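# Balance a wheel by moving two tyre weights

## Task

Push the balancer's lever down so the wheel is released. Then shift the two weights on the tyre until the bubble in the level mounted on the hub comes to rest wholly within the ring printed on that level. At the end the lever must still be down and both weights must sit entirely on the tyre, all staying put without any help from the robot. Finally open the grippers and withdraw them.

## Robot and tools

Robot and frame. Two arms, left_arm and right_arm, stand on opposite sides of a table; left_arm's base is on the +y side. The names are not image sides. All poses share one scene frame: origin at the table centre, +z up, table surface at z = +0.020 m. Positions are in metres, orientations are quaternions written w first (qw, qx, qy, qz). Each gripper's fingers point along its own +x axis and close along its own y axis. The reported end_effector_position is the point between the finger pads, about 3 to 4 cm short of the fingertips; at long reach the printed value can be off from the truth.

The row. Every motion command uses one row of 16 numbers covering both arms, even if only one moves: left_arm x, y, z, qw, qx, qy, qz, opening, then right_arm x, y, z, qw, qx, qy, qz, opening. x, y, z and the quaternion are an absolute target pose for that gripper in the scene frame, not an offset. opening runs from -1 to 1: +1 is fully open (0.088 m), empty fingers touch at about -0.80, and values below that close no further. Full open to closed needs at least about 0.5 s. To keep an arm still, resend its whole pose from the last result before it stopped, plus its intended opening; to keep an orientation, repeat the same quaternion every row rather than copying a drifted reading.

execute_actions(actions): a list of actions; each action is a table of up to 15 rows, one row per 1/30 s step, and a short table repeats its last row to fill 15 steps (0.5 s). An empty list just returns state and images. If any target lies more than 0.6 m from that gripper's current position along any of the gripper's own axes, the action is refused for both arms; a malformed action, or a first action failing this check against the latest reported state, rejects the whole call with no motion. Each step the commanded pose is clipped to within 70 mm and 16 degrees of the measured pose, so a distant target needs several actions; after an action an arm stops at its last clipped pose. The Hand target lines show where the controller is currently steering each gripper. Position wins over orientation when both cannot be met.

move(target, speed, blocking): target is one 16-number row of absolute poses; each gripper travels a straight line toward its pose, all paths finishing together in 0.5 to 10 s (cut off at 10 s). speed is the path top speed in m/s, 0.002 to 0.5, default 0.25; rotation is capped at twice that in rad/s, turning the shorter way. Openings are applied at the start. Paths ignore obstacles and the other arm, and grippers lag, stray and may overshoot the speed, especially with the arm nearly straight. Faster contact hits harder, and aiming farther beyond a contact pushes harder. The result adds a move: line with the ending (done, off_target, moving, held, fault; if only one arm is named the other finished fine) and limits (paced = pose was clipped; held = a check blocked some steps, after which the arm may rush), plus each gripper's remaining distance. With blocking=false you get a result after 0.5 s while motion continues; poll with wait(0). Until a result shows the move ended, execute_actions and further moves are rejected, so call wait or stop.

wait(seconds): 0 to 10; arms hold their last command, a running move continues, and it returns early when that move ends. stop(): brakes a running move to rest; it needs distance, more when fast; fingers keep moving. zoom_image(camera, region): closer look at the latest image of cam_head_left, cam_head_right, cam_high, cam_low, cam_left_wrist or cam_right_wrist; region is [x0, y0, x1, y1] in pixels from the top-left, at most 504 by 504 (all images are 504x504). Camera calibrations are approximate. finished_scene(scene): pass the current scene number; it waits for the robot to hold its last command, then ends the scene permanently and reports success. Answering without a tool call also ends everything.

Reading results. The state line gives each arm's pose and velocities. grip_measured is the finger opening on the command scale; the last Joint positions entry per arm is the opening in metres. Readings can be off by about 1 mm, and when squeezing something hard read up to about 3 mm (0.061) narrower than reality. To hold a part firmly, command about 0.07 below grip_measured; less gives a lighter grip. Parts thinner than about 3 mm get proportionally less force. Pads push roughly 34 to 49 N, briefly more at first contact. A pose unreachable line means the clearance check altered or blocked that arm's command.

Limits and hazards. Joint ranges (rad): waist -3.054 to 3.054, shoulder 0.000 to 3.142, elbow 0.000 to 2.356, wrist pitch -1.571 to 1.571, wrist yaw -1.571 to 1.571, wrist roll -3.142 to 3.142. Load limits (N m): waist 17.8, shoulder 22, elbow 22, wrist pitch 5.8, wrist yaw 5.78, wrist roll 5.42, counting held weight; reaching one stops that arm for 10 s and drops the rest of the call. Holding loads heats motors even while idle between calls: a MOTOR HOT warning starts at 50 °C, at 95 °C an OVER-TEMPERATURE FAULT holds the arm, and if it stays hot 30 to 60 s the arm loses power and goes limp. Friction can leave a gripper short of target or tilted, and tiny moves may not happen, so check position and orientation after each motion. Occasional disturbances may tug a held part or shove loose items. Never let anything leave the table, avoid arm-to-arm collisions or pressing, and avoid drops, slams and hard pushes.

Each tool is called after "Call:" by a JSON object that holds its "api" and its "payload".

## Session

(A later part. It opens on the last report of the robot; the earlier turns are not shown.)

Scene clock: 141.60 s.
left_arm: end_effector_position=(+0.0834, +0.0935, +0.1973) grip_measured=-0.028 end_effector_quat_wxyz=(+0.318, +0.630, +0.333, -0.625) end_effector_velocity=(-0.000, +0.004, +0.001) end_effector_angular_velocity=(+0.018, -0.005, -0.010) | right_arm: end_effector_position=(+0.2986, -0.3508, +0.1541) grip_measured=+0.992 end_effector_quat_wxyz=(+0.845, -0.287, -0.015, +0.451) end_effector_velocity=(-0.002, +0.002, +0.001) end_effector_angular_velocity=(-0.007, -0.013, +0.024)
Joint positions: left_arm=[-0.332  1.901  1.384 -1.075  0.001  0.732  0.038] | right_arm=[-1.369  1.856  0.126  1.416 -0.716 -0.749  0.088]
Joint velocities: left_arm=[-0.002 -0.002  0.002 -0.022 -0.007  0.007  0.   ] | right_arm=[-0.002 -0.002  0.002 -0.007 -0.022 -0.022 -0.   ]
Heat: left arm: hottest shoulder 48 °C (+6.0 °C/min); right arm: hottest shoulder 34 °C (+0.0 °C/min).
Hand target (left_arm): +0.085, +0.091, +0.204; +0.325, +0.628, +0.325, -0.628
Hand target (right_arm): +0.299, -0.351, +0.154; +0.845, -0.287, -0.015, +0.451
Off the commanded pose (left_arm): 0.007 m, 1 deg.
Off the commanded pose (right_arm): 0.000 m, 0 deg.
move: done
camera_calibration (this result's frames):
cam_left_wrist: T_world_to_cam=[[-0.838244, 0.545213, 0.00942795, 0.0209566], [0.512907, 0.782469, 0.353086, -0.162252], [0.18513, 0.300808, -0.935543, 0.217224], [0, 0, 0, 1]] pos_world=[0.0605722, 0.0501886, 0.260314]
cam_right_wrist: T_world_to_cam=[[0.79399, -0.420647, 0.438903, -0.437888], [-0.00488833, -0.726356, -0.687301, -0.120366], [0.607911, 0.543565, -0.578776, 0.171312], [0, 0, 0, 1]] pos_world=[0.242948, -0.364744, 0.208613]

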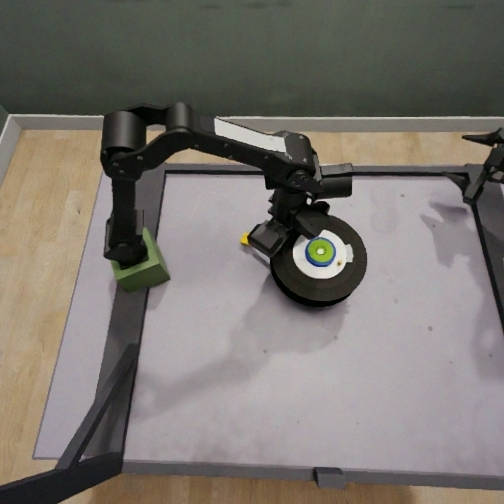

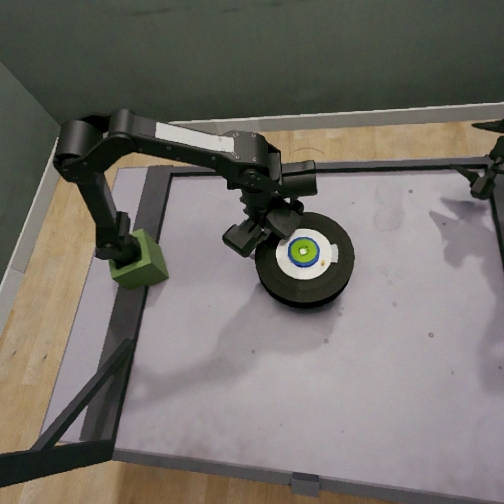

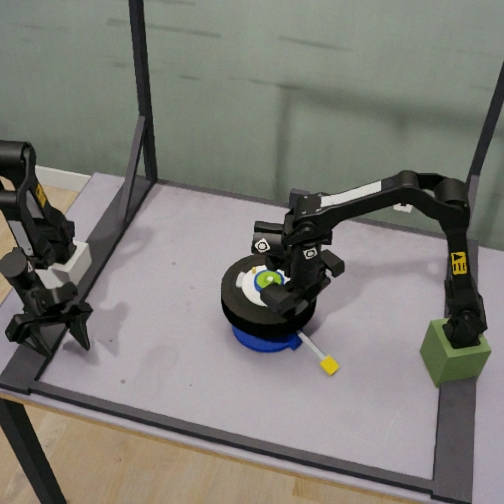

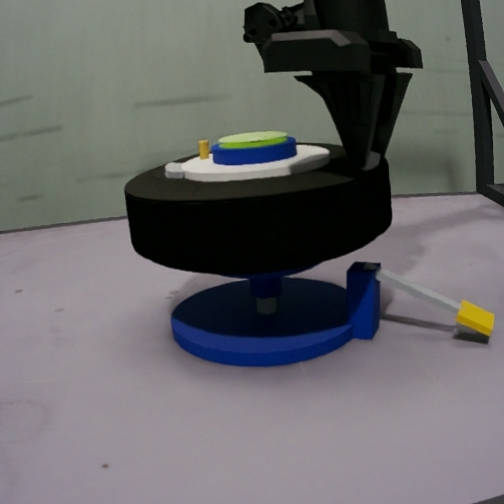

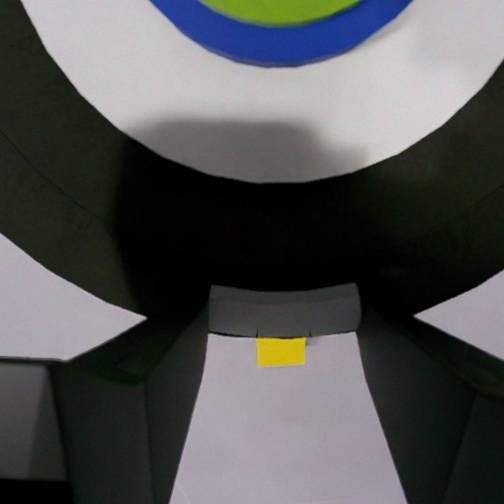

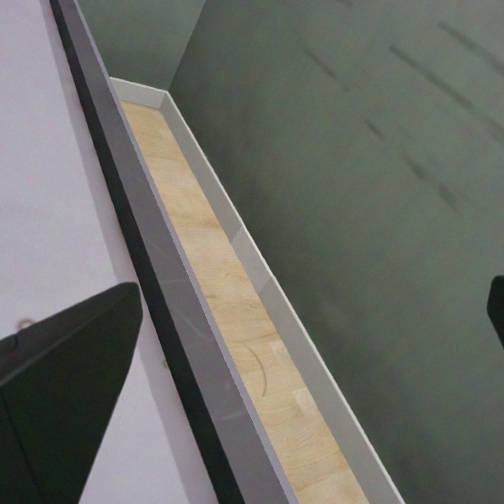

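Moved about 8 mm, too close to the edge; back off about 3 mm.

Call:
{"api": "move", "payload": {"target": [0.085,0.091,0.199,0.325,0.628,0.325,-0.628,-0.09,0.299,-0.351,0.154,0.845,-0.287,-0.015,0.451,1], "speed": 0.02}}

Call:
{"api": "move", "payload": {"target": [0.085,0.091,0.199,0.325,0.628,0.325,-0.628,0.2,0.299,-0.351,0.154,0.845,-0.287,-0.015,0.451,1]}}

Call:
{"api": "move", "payload": {"target": [0.085,0.091,0.26,0.325,0.628,0.325,-0.628,0.2,0.299,-0.351,0.154,0.845,-0.287,-0.015,0.451,1], "speed": 0.1}}

Call:
{"api": "move", "payload": {"target": [0.13,0.19,0.28,0.325,0.628,0.325,-0.628,0.2,0.299,-0.351,0.154,0.845,-0.287,-0.015,0.451,1]}}

Call:
{"api": "wait", "payload": {"seconds": 10}}

Call:
{"api": "zoom_image", "payload": {"camera": "cam_head_left", "region": [264,205,374,315]}}

Scene clock: 151.43 s.
left_arm: end_effector_position=(+0.0838, +0.0903, +0.1972) grip_measured=-0.028 end_effector_quat_wxyz=(+0.323, +0.628, +0.327, -0.627) end_effector_velocity=(+0.004, -0.002, +0.001) end_effector_angular_velocity=(-0.010, -0.023, +0.010) | right_arm: end_effector_position=(+0.2986, -0.3508, +0.1541) grip_measured=+0.992 end_effector_quat_wxyz=(+0.845, -0.287, -0.015, +0.451) end_effector_velocity=(-0.002, -0.000, -0.003) end_effector_angular_velocity=(-0.006, +0.016, +0.006)
Joint positions: left_arm=[-0.332  1.901  1.384 -1.06   0.001  0.733  0.038] | right_arm=[-1.369  1.856  0.126  1.416 -0.716 -0.749  0.088]
Joint velocities: left_arm=[ 0.002 -0.002  0.002  0.007 -0.022 -0.007 -0.   ] | right_arm=[-0.002 -0.002 -0.002 -0.022 -0.007 -0.007 -0.   ]
Heat: left arm: hottest shoulder 48 °C (+3.0 °C/min); right arm: hottest shoulder 34 °C (+0.0 °C/min).
Hand target (left_arm): +0.085, +0.091, +0.199; +0.325, +0.628, +0.325, -0.628
Hand target (right_arm): +0.299, -0.351, +0.154; +0.845, -0.287, -0.015, +0.451
Off the commanded pose (left_arm): 0.002 m, 0 deg.
Off the commanded pose (right_arm): 0.000 m, 0 deg.
move: done
camera_calibration (this result's frames):
cam_left_wrist: T_world_to_cam=[[-0.837628, 0.546241, 0.000148513, 0.024668], [0.513214, 0.78689, 0.342659, -0.15834], [0.187058, 0.287097, -0.93946, 0.219909], [0, 0, 0, 1]] pos_world=[0.0607893, 0.0479863, 0.260848]
cam_right_wrist: T_world_to_cam=[[0.79399, -0.420647, 0.438903, -0.437888], [-0.00488833, -0.726356, -0.687301, -0.120366], [0.607911, 0.543565, -0.578776, 0.171312], [0, 0, 0, 1]] pos_world=[0.242948, -0.364744, 0.208613]

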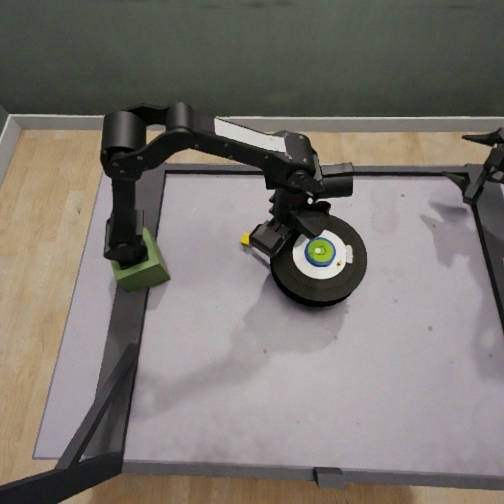

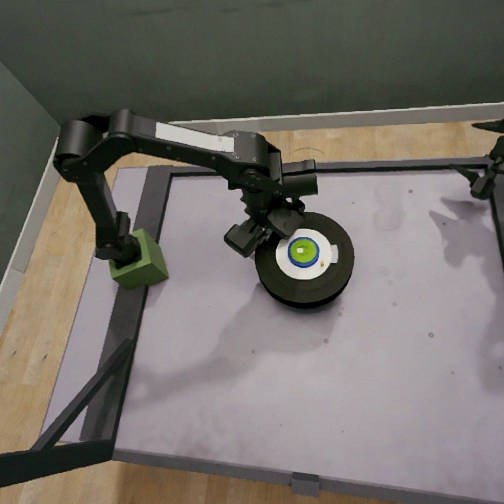

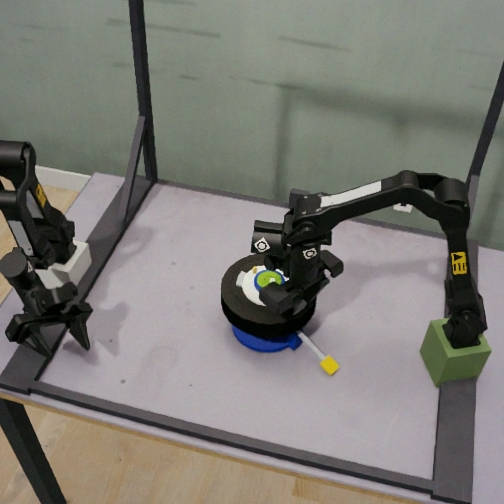

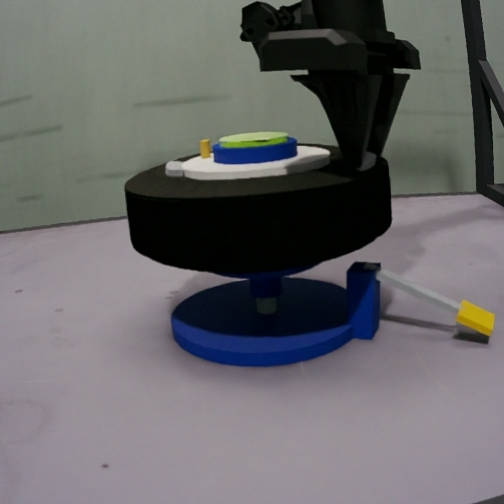

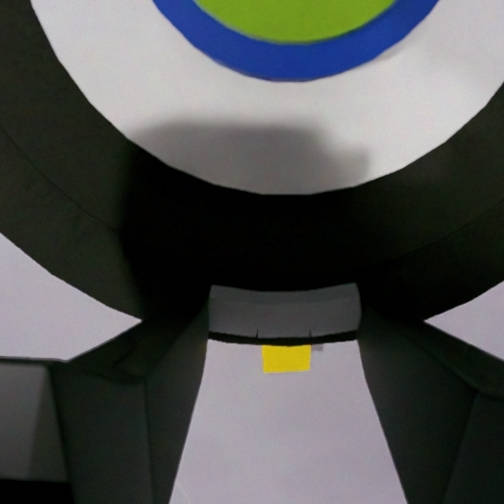

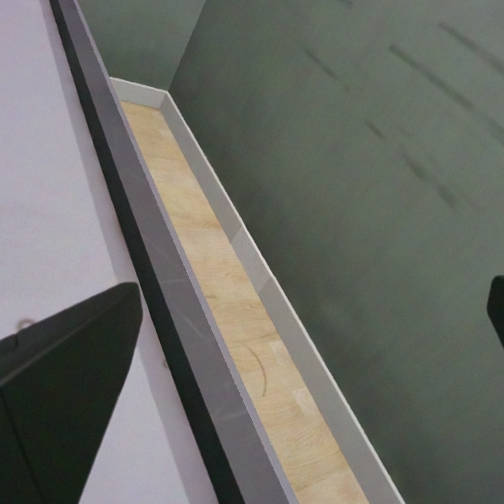

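Scene clock: 152.13 s.
left_arm: end_effector_position=(+0.0839, +0.0903, +0.1972) grip_measured=+0.197 end_effector_quat_wxyz=(+0.323, +0.628, +0.327, -0.627) end_effector_velocity=(+0.002, +0.006, +0.000) end_effector_angular_velocity=(+0.024, -0.019, +0.005) | right_arm: end_effector_position=(+0.2986, -0.3508, +0.1541) grip_measured=+0.992 end_effector_quat_wxyz=(+0.845, -0.287, -0.015, +0.451) end_effector_velocity=(+0.002, -0.003, -0.000) end_effector_angular_velocity=(-0.007, -0.004, -0.013)
Joint positions: left_arm=[-0.331  1.901  1.384 -1.06   0.001  0.733  0.049] | right_arm=[-1.369  1.856  0.126  1.416 -0.716 -0.749  0.088]
Joint velocities: left_arm=[-0.002 -0.002 -0.002 -0.022 -0.022 -0.007 -0.   ] | right_arm=[-0.007 -0.002  0.002 -0.007  0.007 -0.007 -0.   ]
Heat: left arm: hottest shoulder 48 °C (+3.0 °C/min); right arm: hottest shoulder 34 °C (+0.0 °C/min).
Hand target (left_arm): +0.085, +0.091, +0.199; +0.325, +0.628, +0.325, -0.628
Hand target (right_arm): +0.299, -0.351, +0.154; +0.845, -0.287, -0.015, +0.451
Off the commanded pose (left_arm): 0.002 m, 0 deg.
Off the commanded pose (right_arm): 0.000 m, 0 deg.
move: done
camera_calibration (this result's frames):
cam_left_wrist: T_world_to_cam=[[-0.837836, 0.545922, -0.0000961569, 0.0249176], [0.512899, 0.787215, 0.342384, -0.158308], [0.186991, 0.286812, -0.93956, 0.219952], [0, 0, 0, 1]] pos_world=[0.0609439, 0.0479346, 0.260863]
cam_right_wrist: T_world_to_cam=[[0.79399, -0.420647, 0.438903, -0.437888], [-0.00488833, -0.726356, -0.687301, -0.120366], [0.607911, 0.543565, -0.578776, 0.171312], [0, 0, 0, 1]] pos_world=[0.242948, -0.364744, 0.208613]

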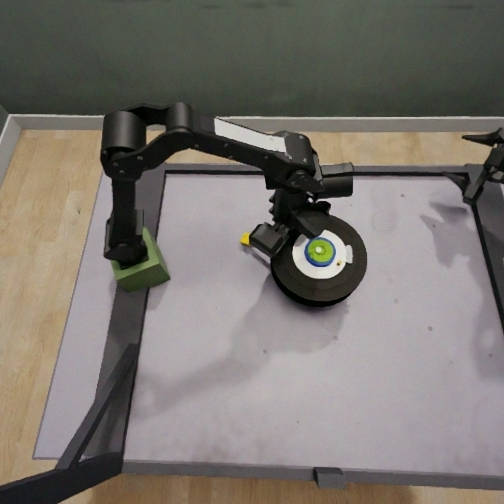

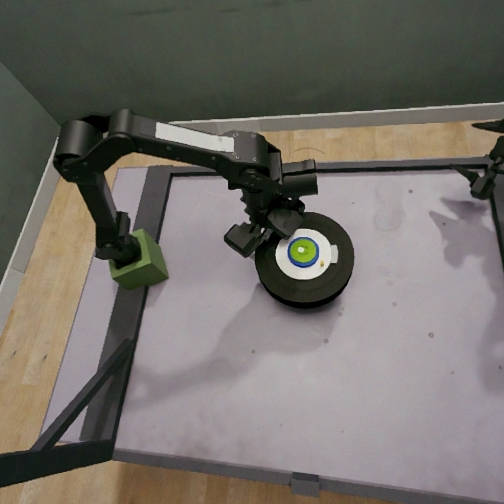

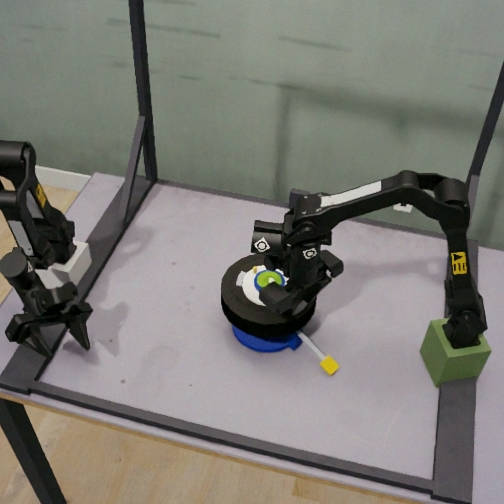

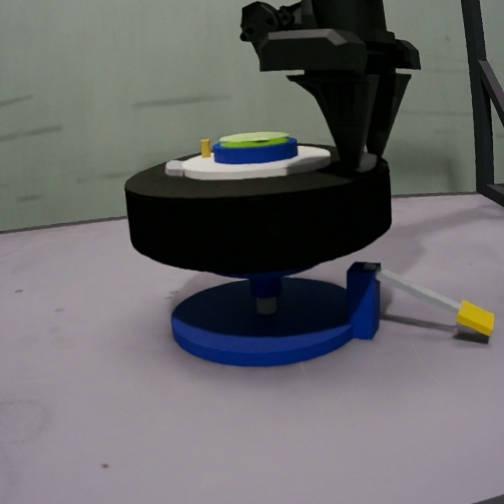

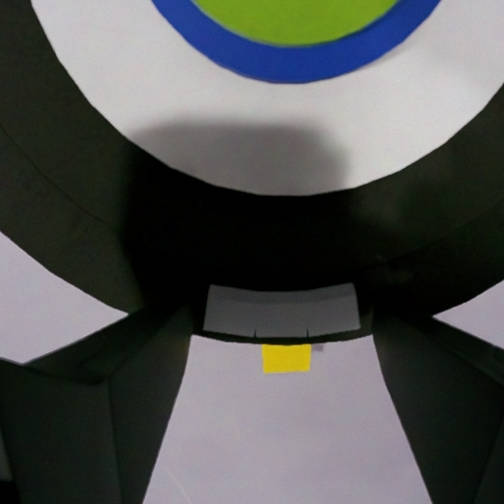

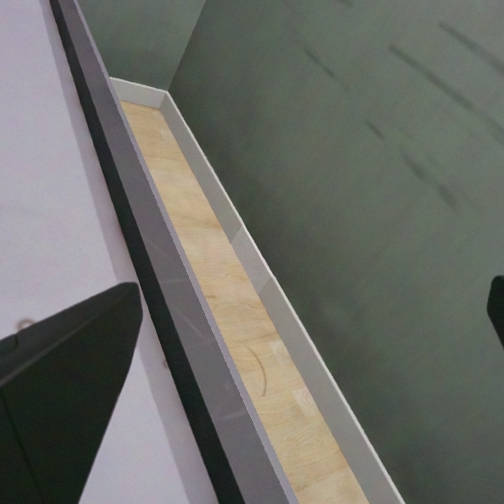

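Scene clock: 153.20 s.
left_arm: end_effector_position=(+0.0837, +0.0921, +0.2540) grip_measured=+0.198 end_effector_quat_wxyz=(+0.319, +0.630, +0.331, -0.626) end_effector_velocity=(+0.003, -0.001, +0.004) end_effector_angular_velocity=(-0.005, -0.023, +0.004) | right_arm: end_effector_position=(+0.2986, -0.3508, +0.1541) grip_measured=+0.992 end_effector_quat_wxyz=(+0.845, -0.287, -0.015, +0.451) end_effector_velocity=(+0.001, +0.000, +0.003) end_effector_angular_velocity=(-0.000, -0.017, +0.006)
Joint positions: left_arm=[-0.331  1.868  1.568 -1.289  0.001  0.733  0.049] | right_arm=[-1.369  1.856  0.126  1.416 -0.716 -0.749  0.088]
Joint velocities: left_arm=[-0.002 -0.002  0.012 -0.007 -0.022 -0.007 -0.   ] | right_arm=[-0.002 -0.002  0.002  0.007 -0.007 -0.007 -0.   ]
Heat: left arm: hottest shoulder 48 °C (+3.0 °C/min); right arm: hottest shoulder 34 °C (+0.0 °C/min).
Hand target (left_arm): +0.085, +0.091, +0.260; +0.325, +0.628, +0.325, -0.628
Hand target (right_arm): +0.299, -0.351, +0.154; +0.845, -0.287, -0.015, +0.451
Off the commanded pose (left_arm): 0.006 m, 1 deg.
Off the commanded pose (right_arm): 0.000 m, 0 deg.
move: done
camera_calibration (this result's frames):
cam_left_wrist: T_world_to_cam=[[-0.837831, 0.545878, 0.00748843, 0.0218248], [0.513384, 0.783145, 0.350885, -0.180911], [0.185676, 0.297827, -0.936389, 0.271154], [0, 0, 0, 1]] pos_world=[0.0608156, 0.0490091, 0.317221]
cam_right_wrist: T_world_to_cam=[[0.79399, -0.420647, 0.438903, -0.437888], [-0.00488833, -0.726356, -0.687301, -0.120366], [0.607911, 0.543565, -0.578776, 0.171312], [0, 0, 0, 1]] pos_world=[0.242948, -0.364744, 0.208613]

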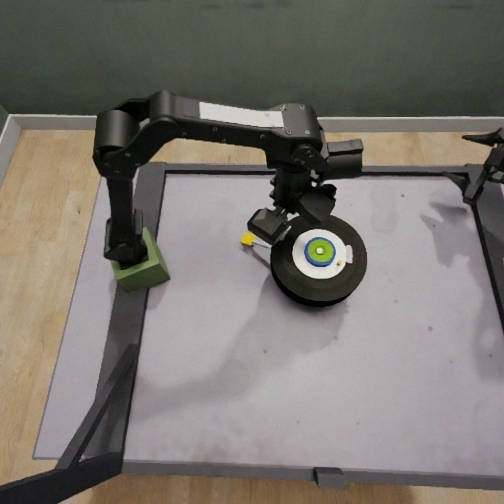

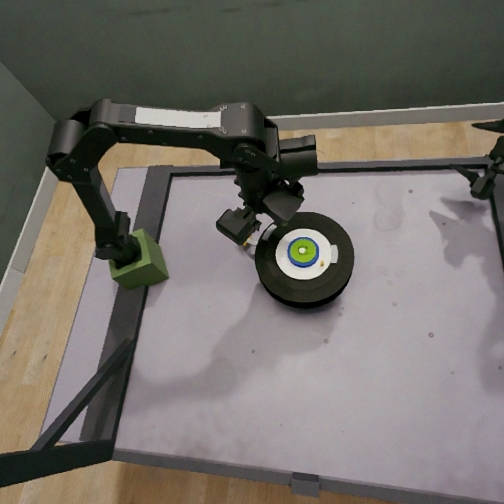

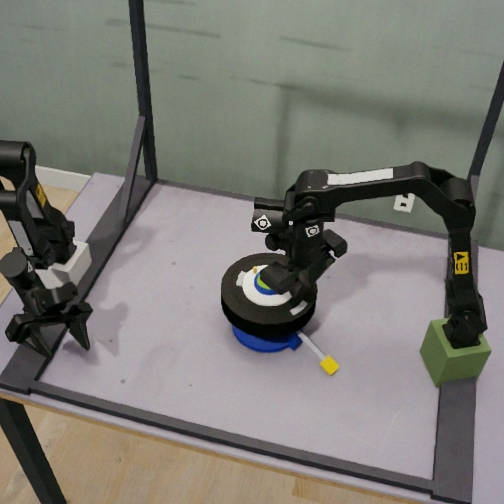

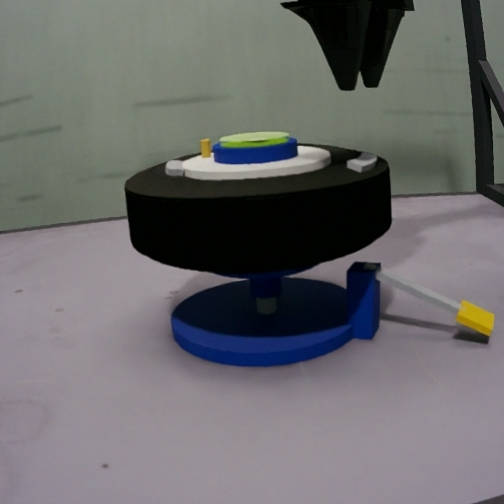

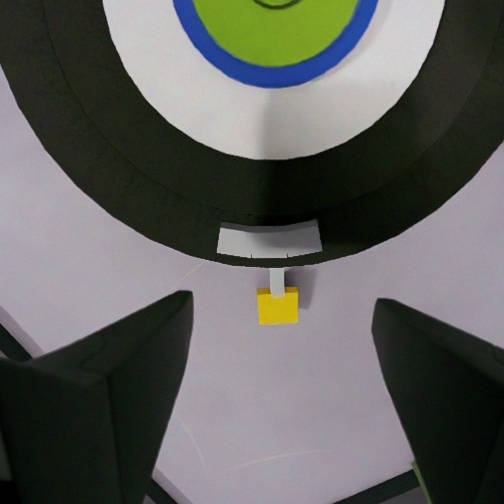

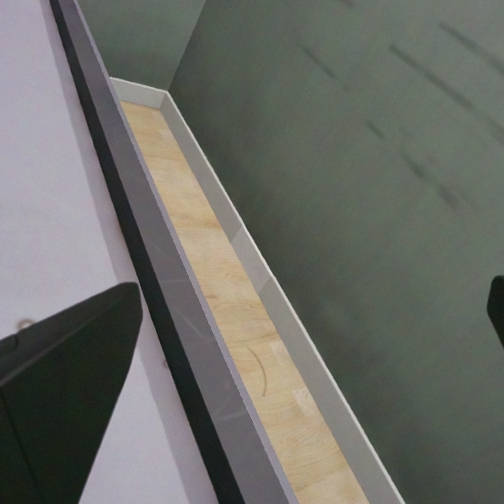

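Scene clock: 154.23 s.
left_arm: end_effector_position=(+0.1304, +0.1862, +0.2801) grip_measured=+0.198 end_effector_quat_wxyz=(+0.325, +0.627, +0.325, -0.628) end_effector_velocity=(-0.000, +0.003, +0.002) end_effector_angular_velocity=(-0.005, +0.006, +0.029) | right_arm: end_effector_position=(+0.2986, -0.3508, +0.1541) grip_measured=+0.992 end_effector_quat_wxyz=(+0.845, -0.287, -0.015, +0.451) end_effector_velocity=(+0.002, -0.003, +0.002) end_effector_angular_velocity=(-0.012, -0.034, -0.009)
Joint positions: left_arm=[-0.111  1.537  1.296 -1.329  0.001  0.954  0.049] | right_arm=[-1.369  1.856  0.126  1.416 -0.716 -0.749  0.088]
Joint velocities: left_arm=[ 0.007 -0.012 -0.002 -0.007  0.007 -0.022 -0.001] | right_arm=[-0.007  0.002 -0.002  0.022  0.007 -0.022 -0.   ]
Heat: left arm: hottest shoulder 48 °C (+3.0 °C/min); right arm: hottest shoulder 34 °C (+0.0 °C/min).
Hand target (left_arm): +0.130, +0.189, +0.280; +0.325, +0.626, +0.325, -0.630
Hand target (right_arm): +0.299, -0.351, +0.154; +0.845, -0.287, -0.015, +0.451
Off the commanded pose (left_arm): 0.004 m, 0 deg.
Off the commanded pose (right_arm): 0.000 m, 0 deg.
move: done
camera_calibration (this result's frames):
cam_left_wrist: T_world_to_cam=[[-0.837834, 0.545907, -0.00447755, 0.0127135], [0.512593, 0.789475, 0.337605, -0.285131], [0.187836, 0.280562, -0.941277, 0.26317], [0, 0, 0, 1]] pos_world=[0.107375, 0.144328, 0.344034]
cam_right_wrist: T_world_to_cam=[[0.79399, -0.420647, 0.438903, -0.437888], [-0.00488833, -0.726356, -0.687301, -0.120366], [0.607911, 0.543565, -0.578776, 0.171312], [0, 0, 0, 1]] pos_world=[0.242948, -0.364744, 0.208613]

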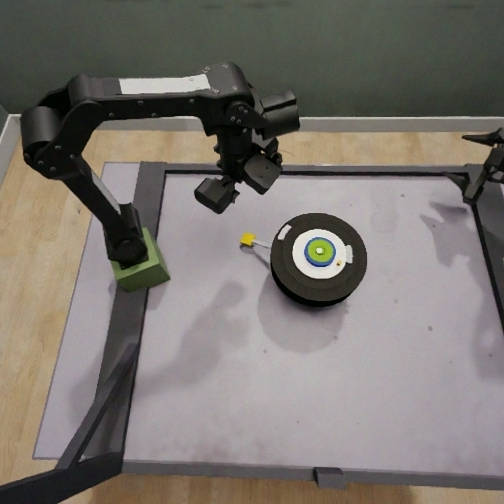

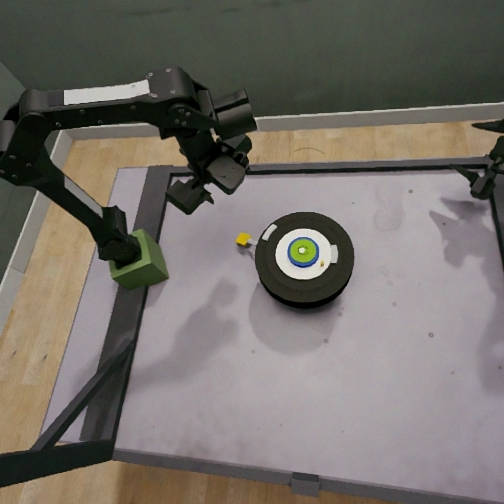

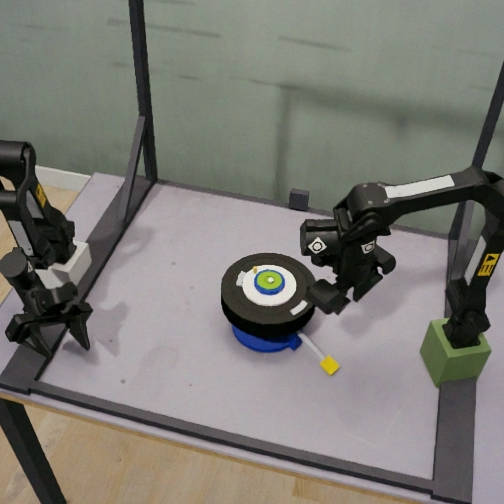

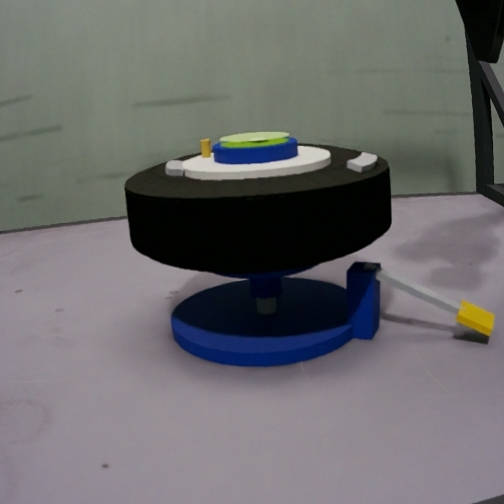

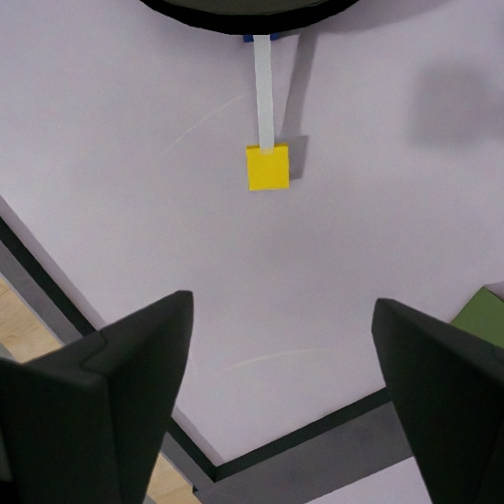

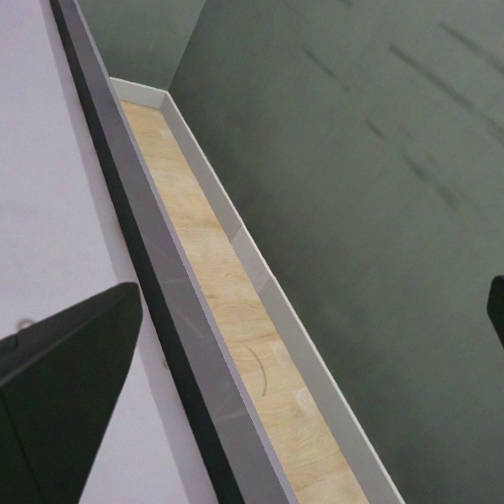

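Scene clock: 164.23 s.
left_arm: end_effector_position=(+0.1305, +0.1865, +0.2802) grip_measured=+0.198 end_effector_quat_wxyz=(+0.325, +0.628, +0.325, -0.628) end_effector_velocity=(+0.001, -0.001, -0.000) end_effector_angular_velocity=(-0.004, -0.009, +0.005) | right_arm: end_effector_position=(+0.2986, -0.3508, +0.1541) grip_measured=+0.992 end_effector_quat_wxyz=(+0.845, -0.287, -0.015, +0.451) end_effector_velocity=(-0.002, -0.000, -0.001) end_effector_angular_velocity=(-0.011, -0.014, +0.010)
Joint positions: left_arm=[-0.11   1.537  1.296 -1.33   0.001  0.955  0.049] | right_arm=[-1.369  1.856  0.126  1.416 -0.716 -0.749  0.088]
Joint velocities: left_arm=[-0.002 -0.002 -0.002  0.007 -0.007 -0.007 -0.   ] | right_arm=[-0.002  0.002 -0.007  0.007 -0.007 -0.022 -0.   ]
Heat: left arm: hottest shoulder 47 °C (+1.0 °C/min); right arm: hottest shoulder 34 °C (+0.0 °C/min).
Hand target (left_arm): +0.130, +0.189, +0.280; +0.325, +0.626, +0.325, -0.630
Hand target (right_arm): +0.299, -0.351, +0.154; +0.845, -0.287, -0.015, +0.451
Off the commanded pose (left_arm): 0.004 m, 0 deg.
Off the commanded pose (right_arm): 0.000 m, 0 deg.
wait: 10.00 s; at rest by 0.17 s
camera_calibration (this result's frames):
cam_left_wrist: T_world_to_cam=[[-0.837626, 0.546226, -0.00447876, 0.0125901], [0.512894, 0.78928, 0.337605, -0.285429], [0.187944, 0.28049, -0.941277, 0.263158], [0, 0, 0, 1]] pos_world=[0.107482, 0.144593, 0.344124]
cam_right_wrist: T_world_to_cam=[[0.79399, -0.420647, 0.438903, -0.437888], [-0.00488833, -0.726356, -0.687301, -0.120366], [0.607911, 0.543565, -0.578776, 0.171312], [0, 0, 0, 1]] pos_world=[0.242948, -0.364744, 0.208613]

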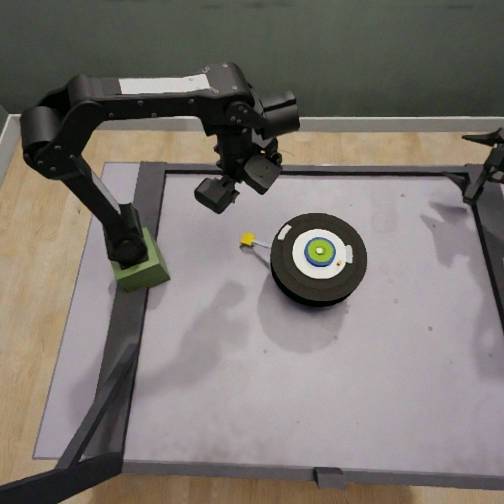

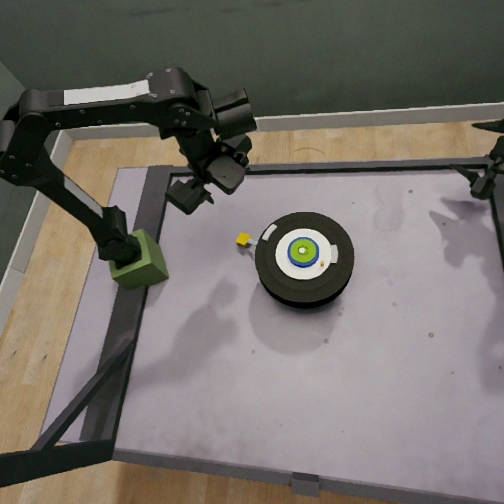

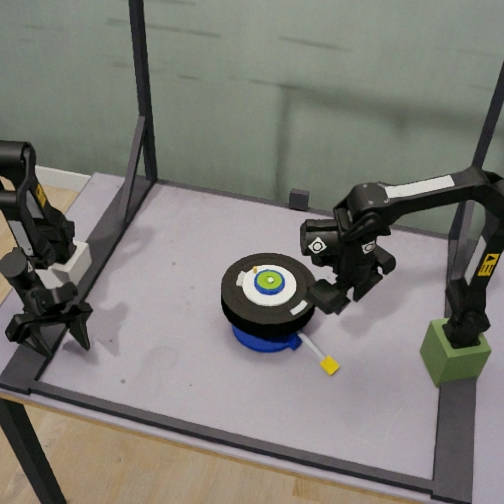

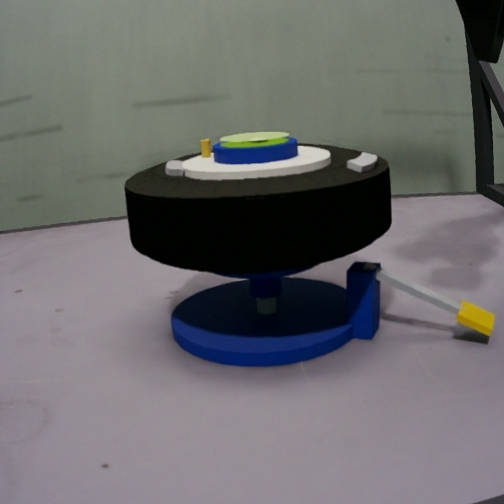

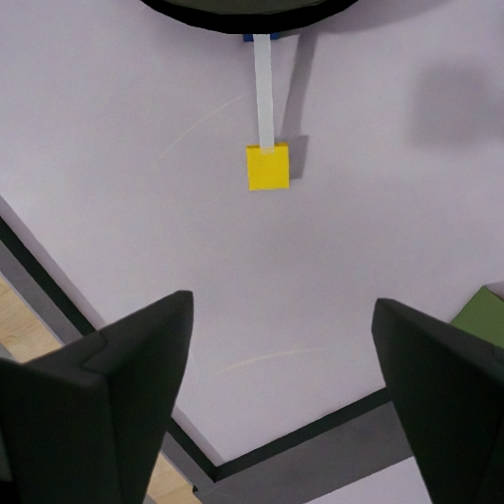

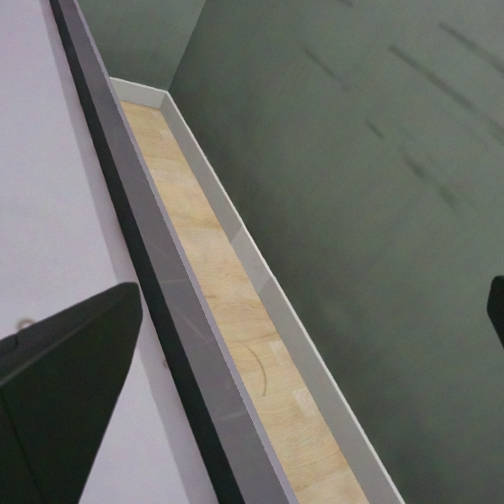

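Region (264, 205, 374, 315) of cam_head_left's 504x504 image, scaled by 4.582, with more detail than that image has.

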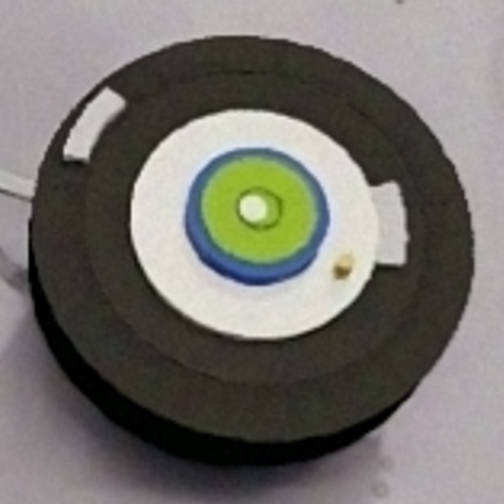

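Call:
{"api": "zoom_image", "payload": {"camera": "cam_head_right", "region": [288,236,318,266]}}

Call:
{"api": "zoom_image", "payload": {"camera": "cam_high", "region": [255,266,285,296]}}

Region (288, 236, 318, 266) of cam_head_right's 504x504 image, scaled by 16.800, with more detail than that image has.

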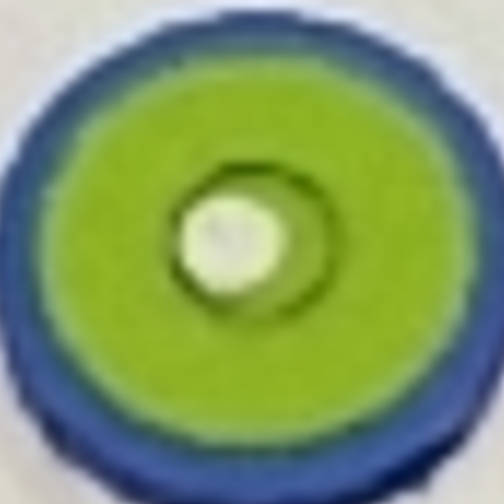

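Region (255, 266, 285, 296) of cam_high's 504x504 image, scaled by 16.800, with more detail than that image has.

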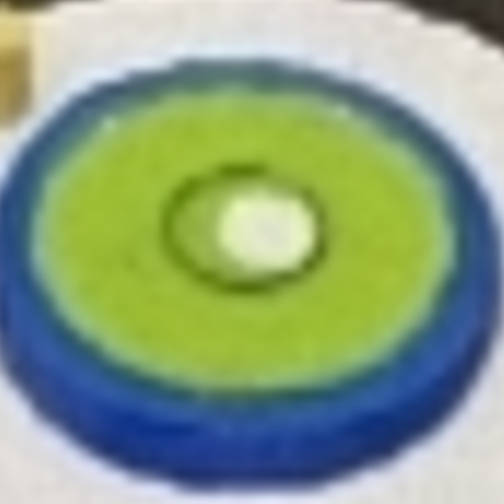

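Call:
{"api": "move", "payload": {"target": [0.080,0.094,0.225,0.325,0.628,0.325,-0.628,0.45,0.299,-0.351,0.154,0.845,-0.287,-0.015,0.451,1]}}

Call:
{"api": "move", "payload": {"target": [0.080,0.096,0.189,0.325,0.628,0.325,-0.628,0.45,0.299,-0.351,0.154,0.845,-0.287,-0.015,0.451,1], "speed": 0.04}}

Scene clock: 179.13 s.
left_arm: end_effector_position=(+0.0802, +0.0981, +0.2262) grip_measured=+0.448 end_effector_quat_wxyz=(+0.325, +0.628, +0.325, -0.628) end_effector_velocity=(-0.001, -0.001, -0.003) end_effector_angular_velocity=(+0.003, -0.007, -0.000) | right_arm: end_effector_position=(+0.2986, -0.3508, +0.1541) grip_measured=+0.992 end_effector_quat_wxyz=(+0.845, -0.287, -0.015, +0.451) end_effector_velocity=(-0.004, +0.003, -0.002) end_effector_angular_velocity=(-0.008, -0.004, +0.028)
Joint positions: left_arm=[-0.34   1.841  1.423 -1.152  0.     0.727  0.061] | right_arm=[-1.369  1.856  0.126  1.416 -0.716 -0.749  0.088]
Joint velocities: left_arm=[-0.007  0.007 -0.002  0.007 -0.007 -0.007 -0.   ] | right_arm=[ 0.002  0.002 -0.002 -0.007 -0.022 -0.022 -0.   ]
Heat: left arm: hottest shoulder 46 °C (+0.0 °C/min); right arm: hottest shoulder 34 °C (+0.0 °C/min).
Hand target (left_arm): +0.080, +0.095, +0.225; +0.325, +0.630, +0.325, -0.627
Hand target (right_arm): +0.299, -0.351, +0.154; +0.845, -0.287, -0.015, +0.451
Off the commanded pose (left_arm): 0.004 m, 0 deg.
Off the commanded pose (right_arm): 0.000 m, 0 deg.
move: done
camera_calibration (this result's frames):
cam_left_wrist: T_world_to_cam=[[-0.836789, 0.547507, -0.00459509, 0.0183725], [0.513901, 0.788267, 0.338439, -0.171746], [0.18892, 0.28084, -0.940977, 0.246356], [0, 0, 0, 1]] pos_world=[0.057093, 0.0561363, 0.290025]
cam_right_wrist: T_world_to_cam=[[0.79399, -0.420647, 0.438903, -0.437888], [-0.00488833, -0.726356, -0.687301, -0.120366], [0.607911, 0.543565, -0.578776, 0.171312], [0, 0, 0, 1]] pos_world=[0.242948, -0.364744, 0.208613]

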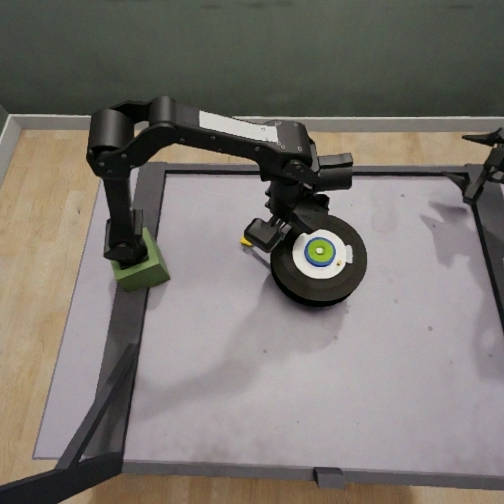

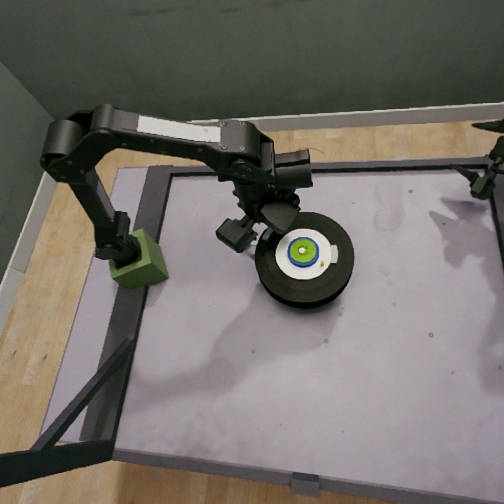

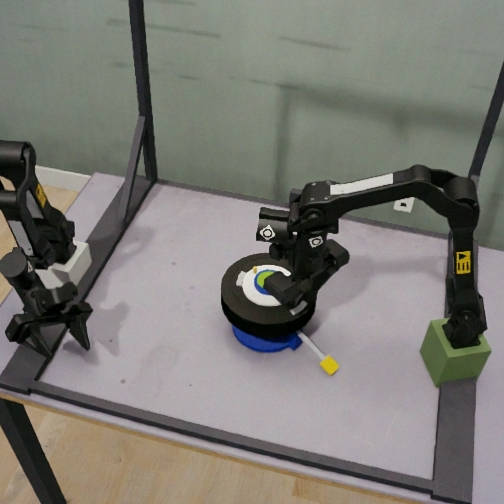

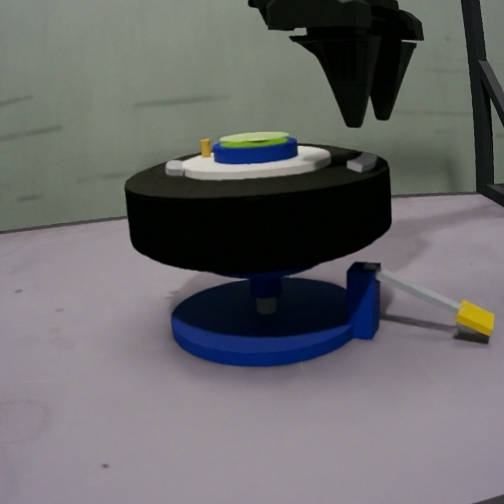

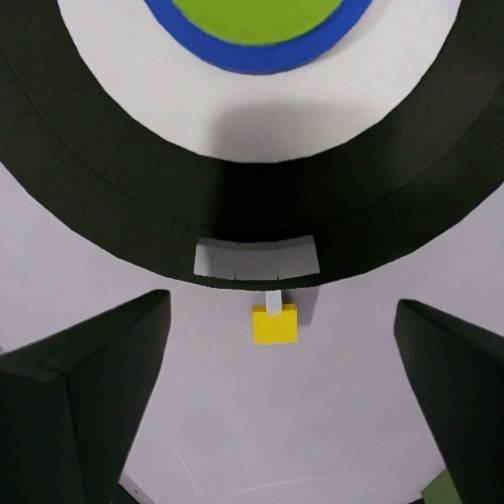

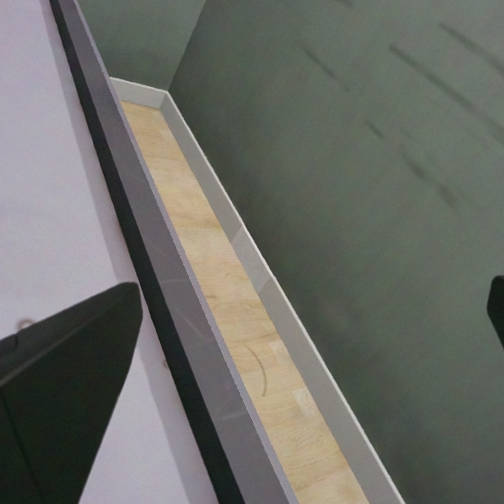

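Scene clock: 180.40 s.
left_arm: end_effector_position=(+0.0807, +0.0938, +0.1953) grip_measured=+0.448 end_effector_quat_wxyz=(+0.331, +0.626, +0.318, -0.631) end_effector_velocity=(+0.005, -0.005, +0.001) end_effector_angular_velocity=(-0.024, -0.025, -0.004) | right_arm: end_effector_position=(+0.2986, -0.3508, +0.1541) grip_measured=+0.992 end_effector_quat_wxyz=(+0.845, -0.287, -0.015, +0.451) end_effector_velocity=(-0.004, +0.001, +0.000) end_effector_angular_velocity=(+0.006, +0.004, +0.029)
Joint positions: left_arm=[-0.34   1.869  1.333 -1.016  0.     0.727  0.061] | right_arm=[-1.369  1.856  0.126  1.416 -0.716 -0.749  0.088]
Joint velocities: left_arm=[ 0.002 -0.002  0.002  0.022 -0.022  0.007 -0.   ] | right_arm=[-0.007 -0.002 -0.002 -0.007 -0.037 -0.007 -0.   ]
Heat: left arm: hottest shoulder 45 °C (-2.0 °C/min); right arm: hottest shoulder 34 °C (+0.0 °C/min).
Hand target (left_arm): +0.080, +0.096, +0.189; +0.325, +0.628, +0.325, -0.628
Hand target (right_arm): +0.299, -0.351, +0.154; +0.845, -0.287, -0.015, +0.451
Off the commanded pose (left_arm): 0.007 m, 1 deg.
Off the commanded pose (right_arm): 0.000 m, 0 deg.
move: done
camera_calibration (this result's frames):
cam_left_wrist: T_world_to_cam=[[-0.836766, 0.547304, -0.0167316, 0.0233316], [0.513204, 0.794551, 0.324515, -0.156032], [0.190902, 0.262956, -0.945733, 0.220907], [0, 0, 0, 1]] pos_world=[0.0574277, 0.0531172, 0.259944]
cam_right_wrist: T_world_to_cam=[[0.79399, -0.420647, 0.438903, -0.437888], [-0.00488833, -0.726356, -0.687301, -0.120366], [0.607911, 0.543565, -0.578776, 0.171312], [0, 0, 0, 1]] pos_world=[0.242948, -0.364744, 0.208613]

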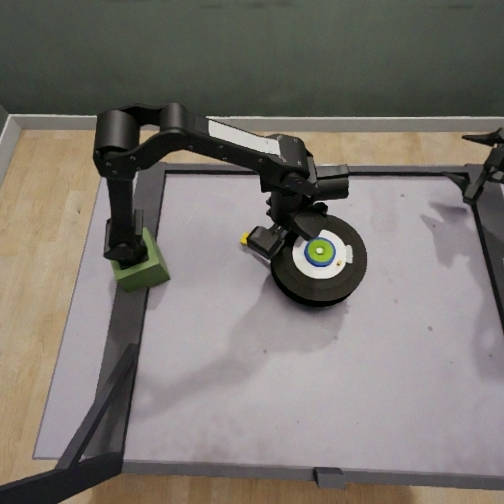

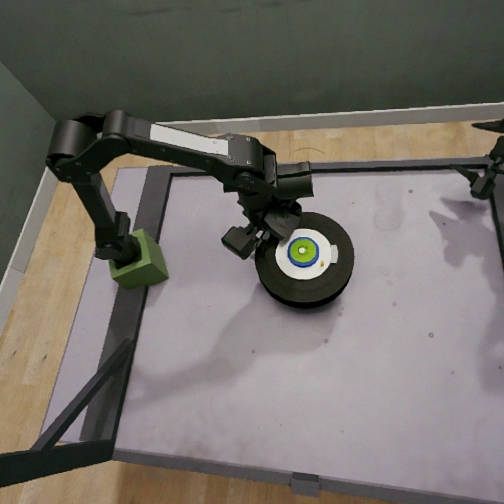

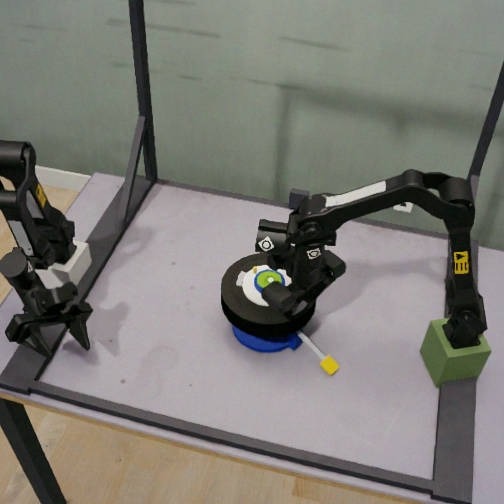

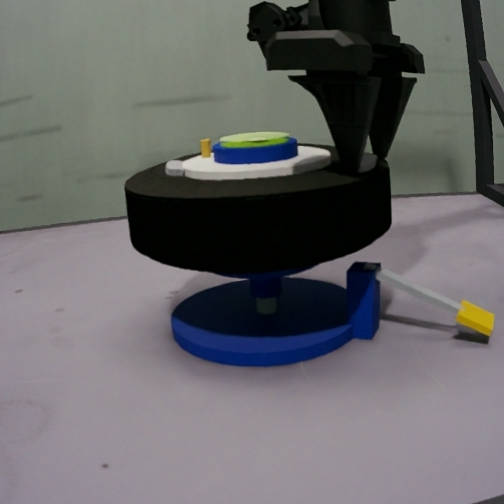

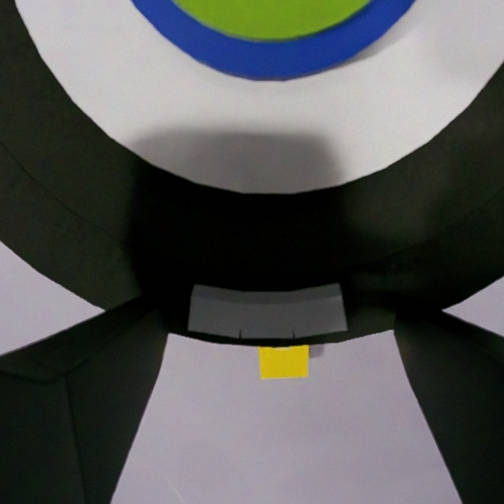

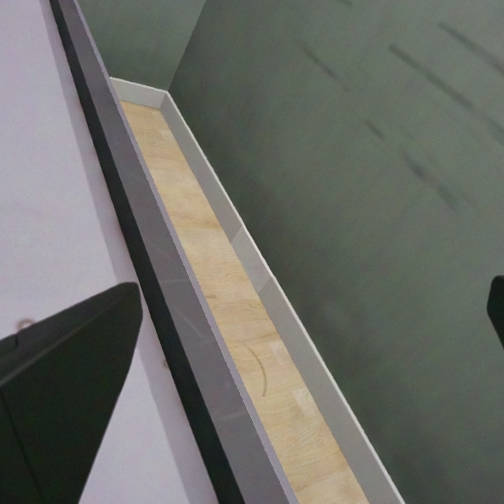

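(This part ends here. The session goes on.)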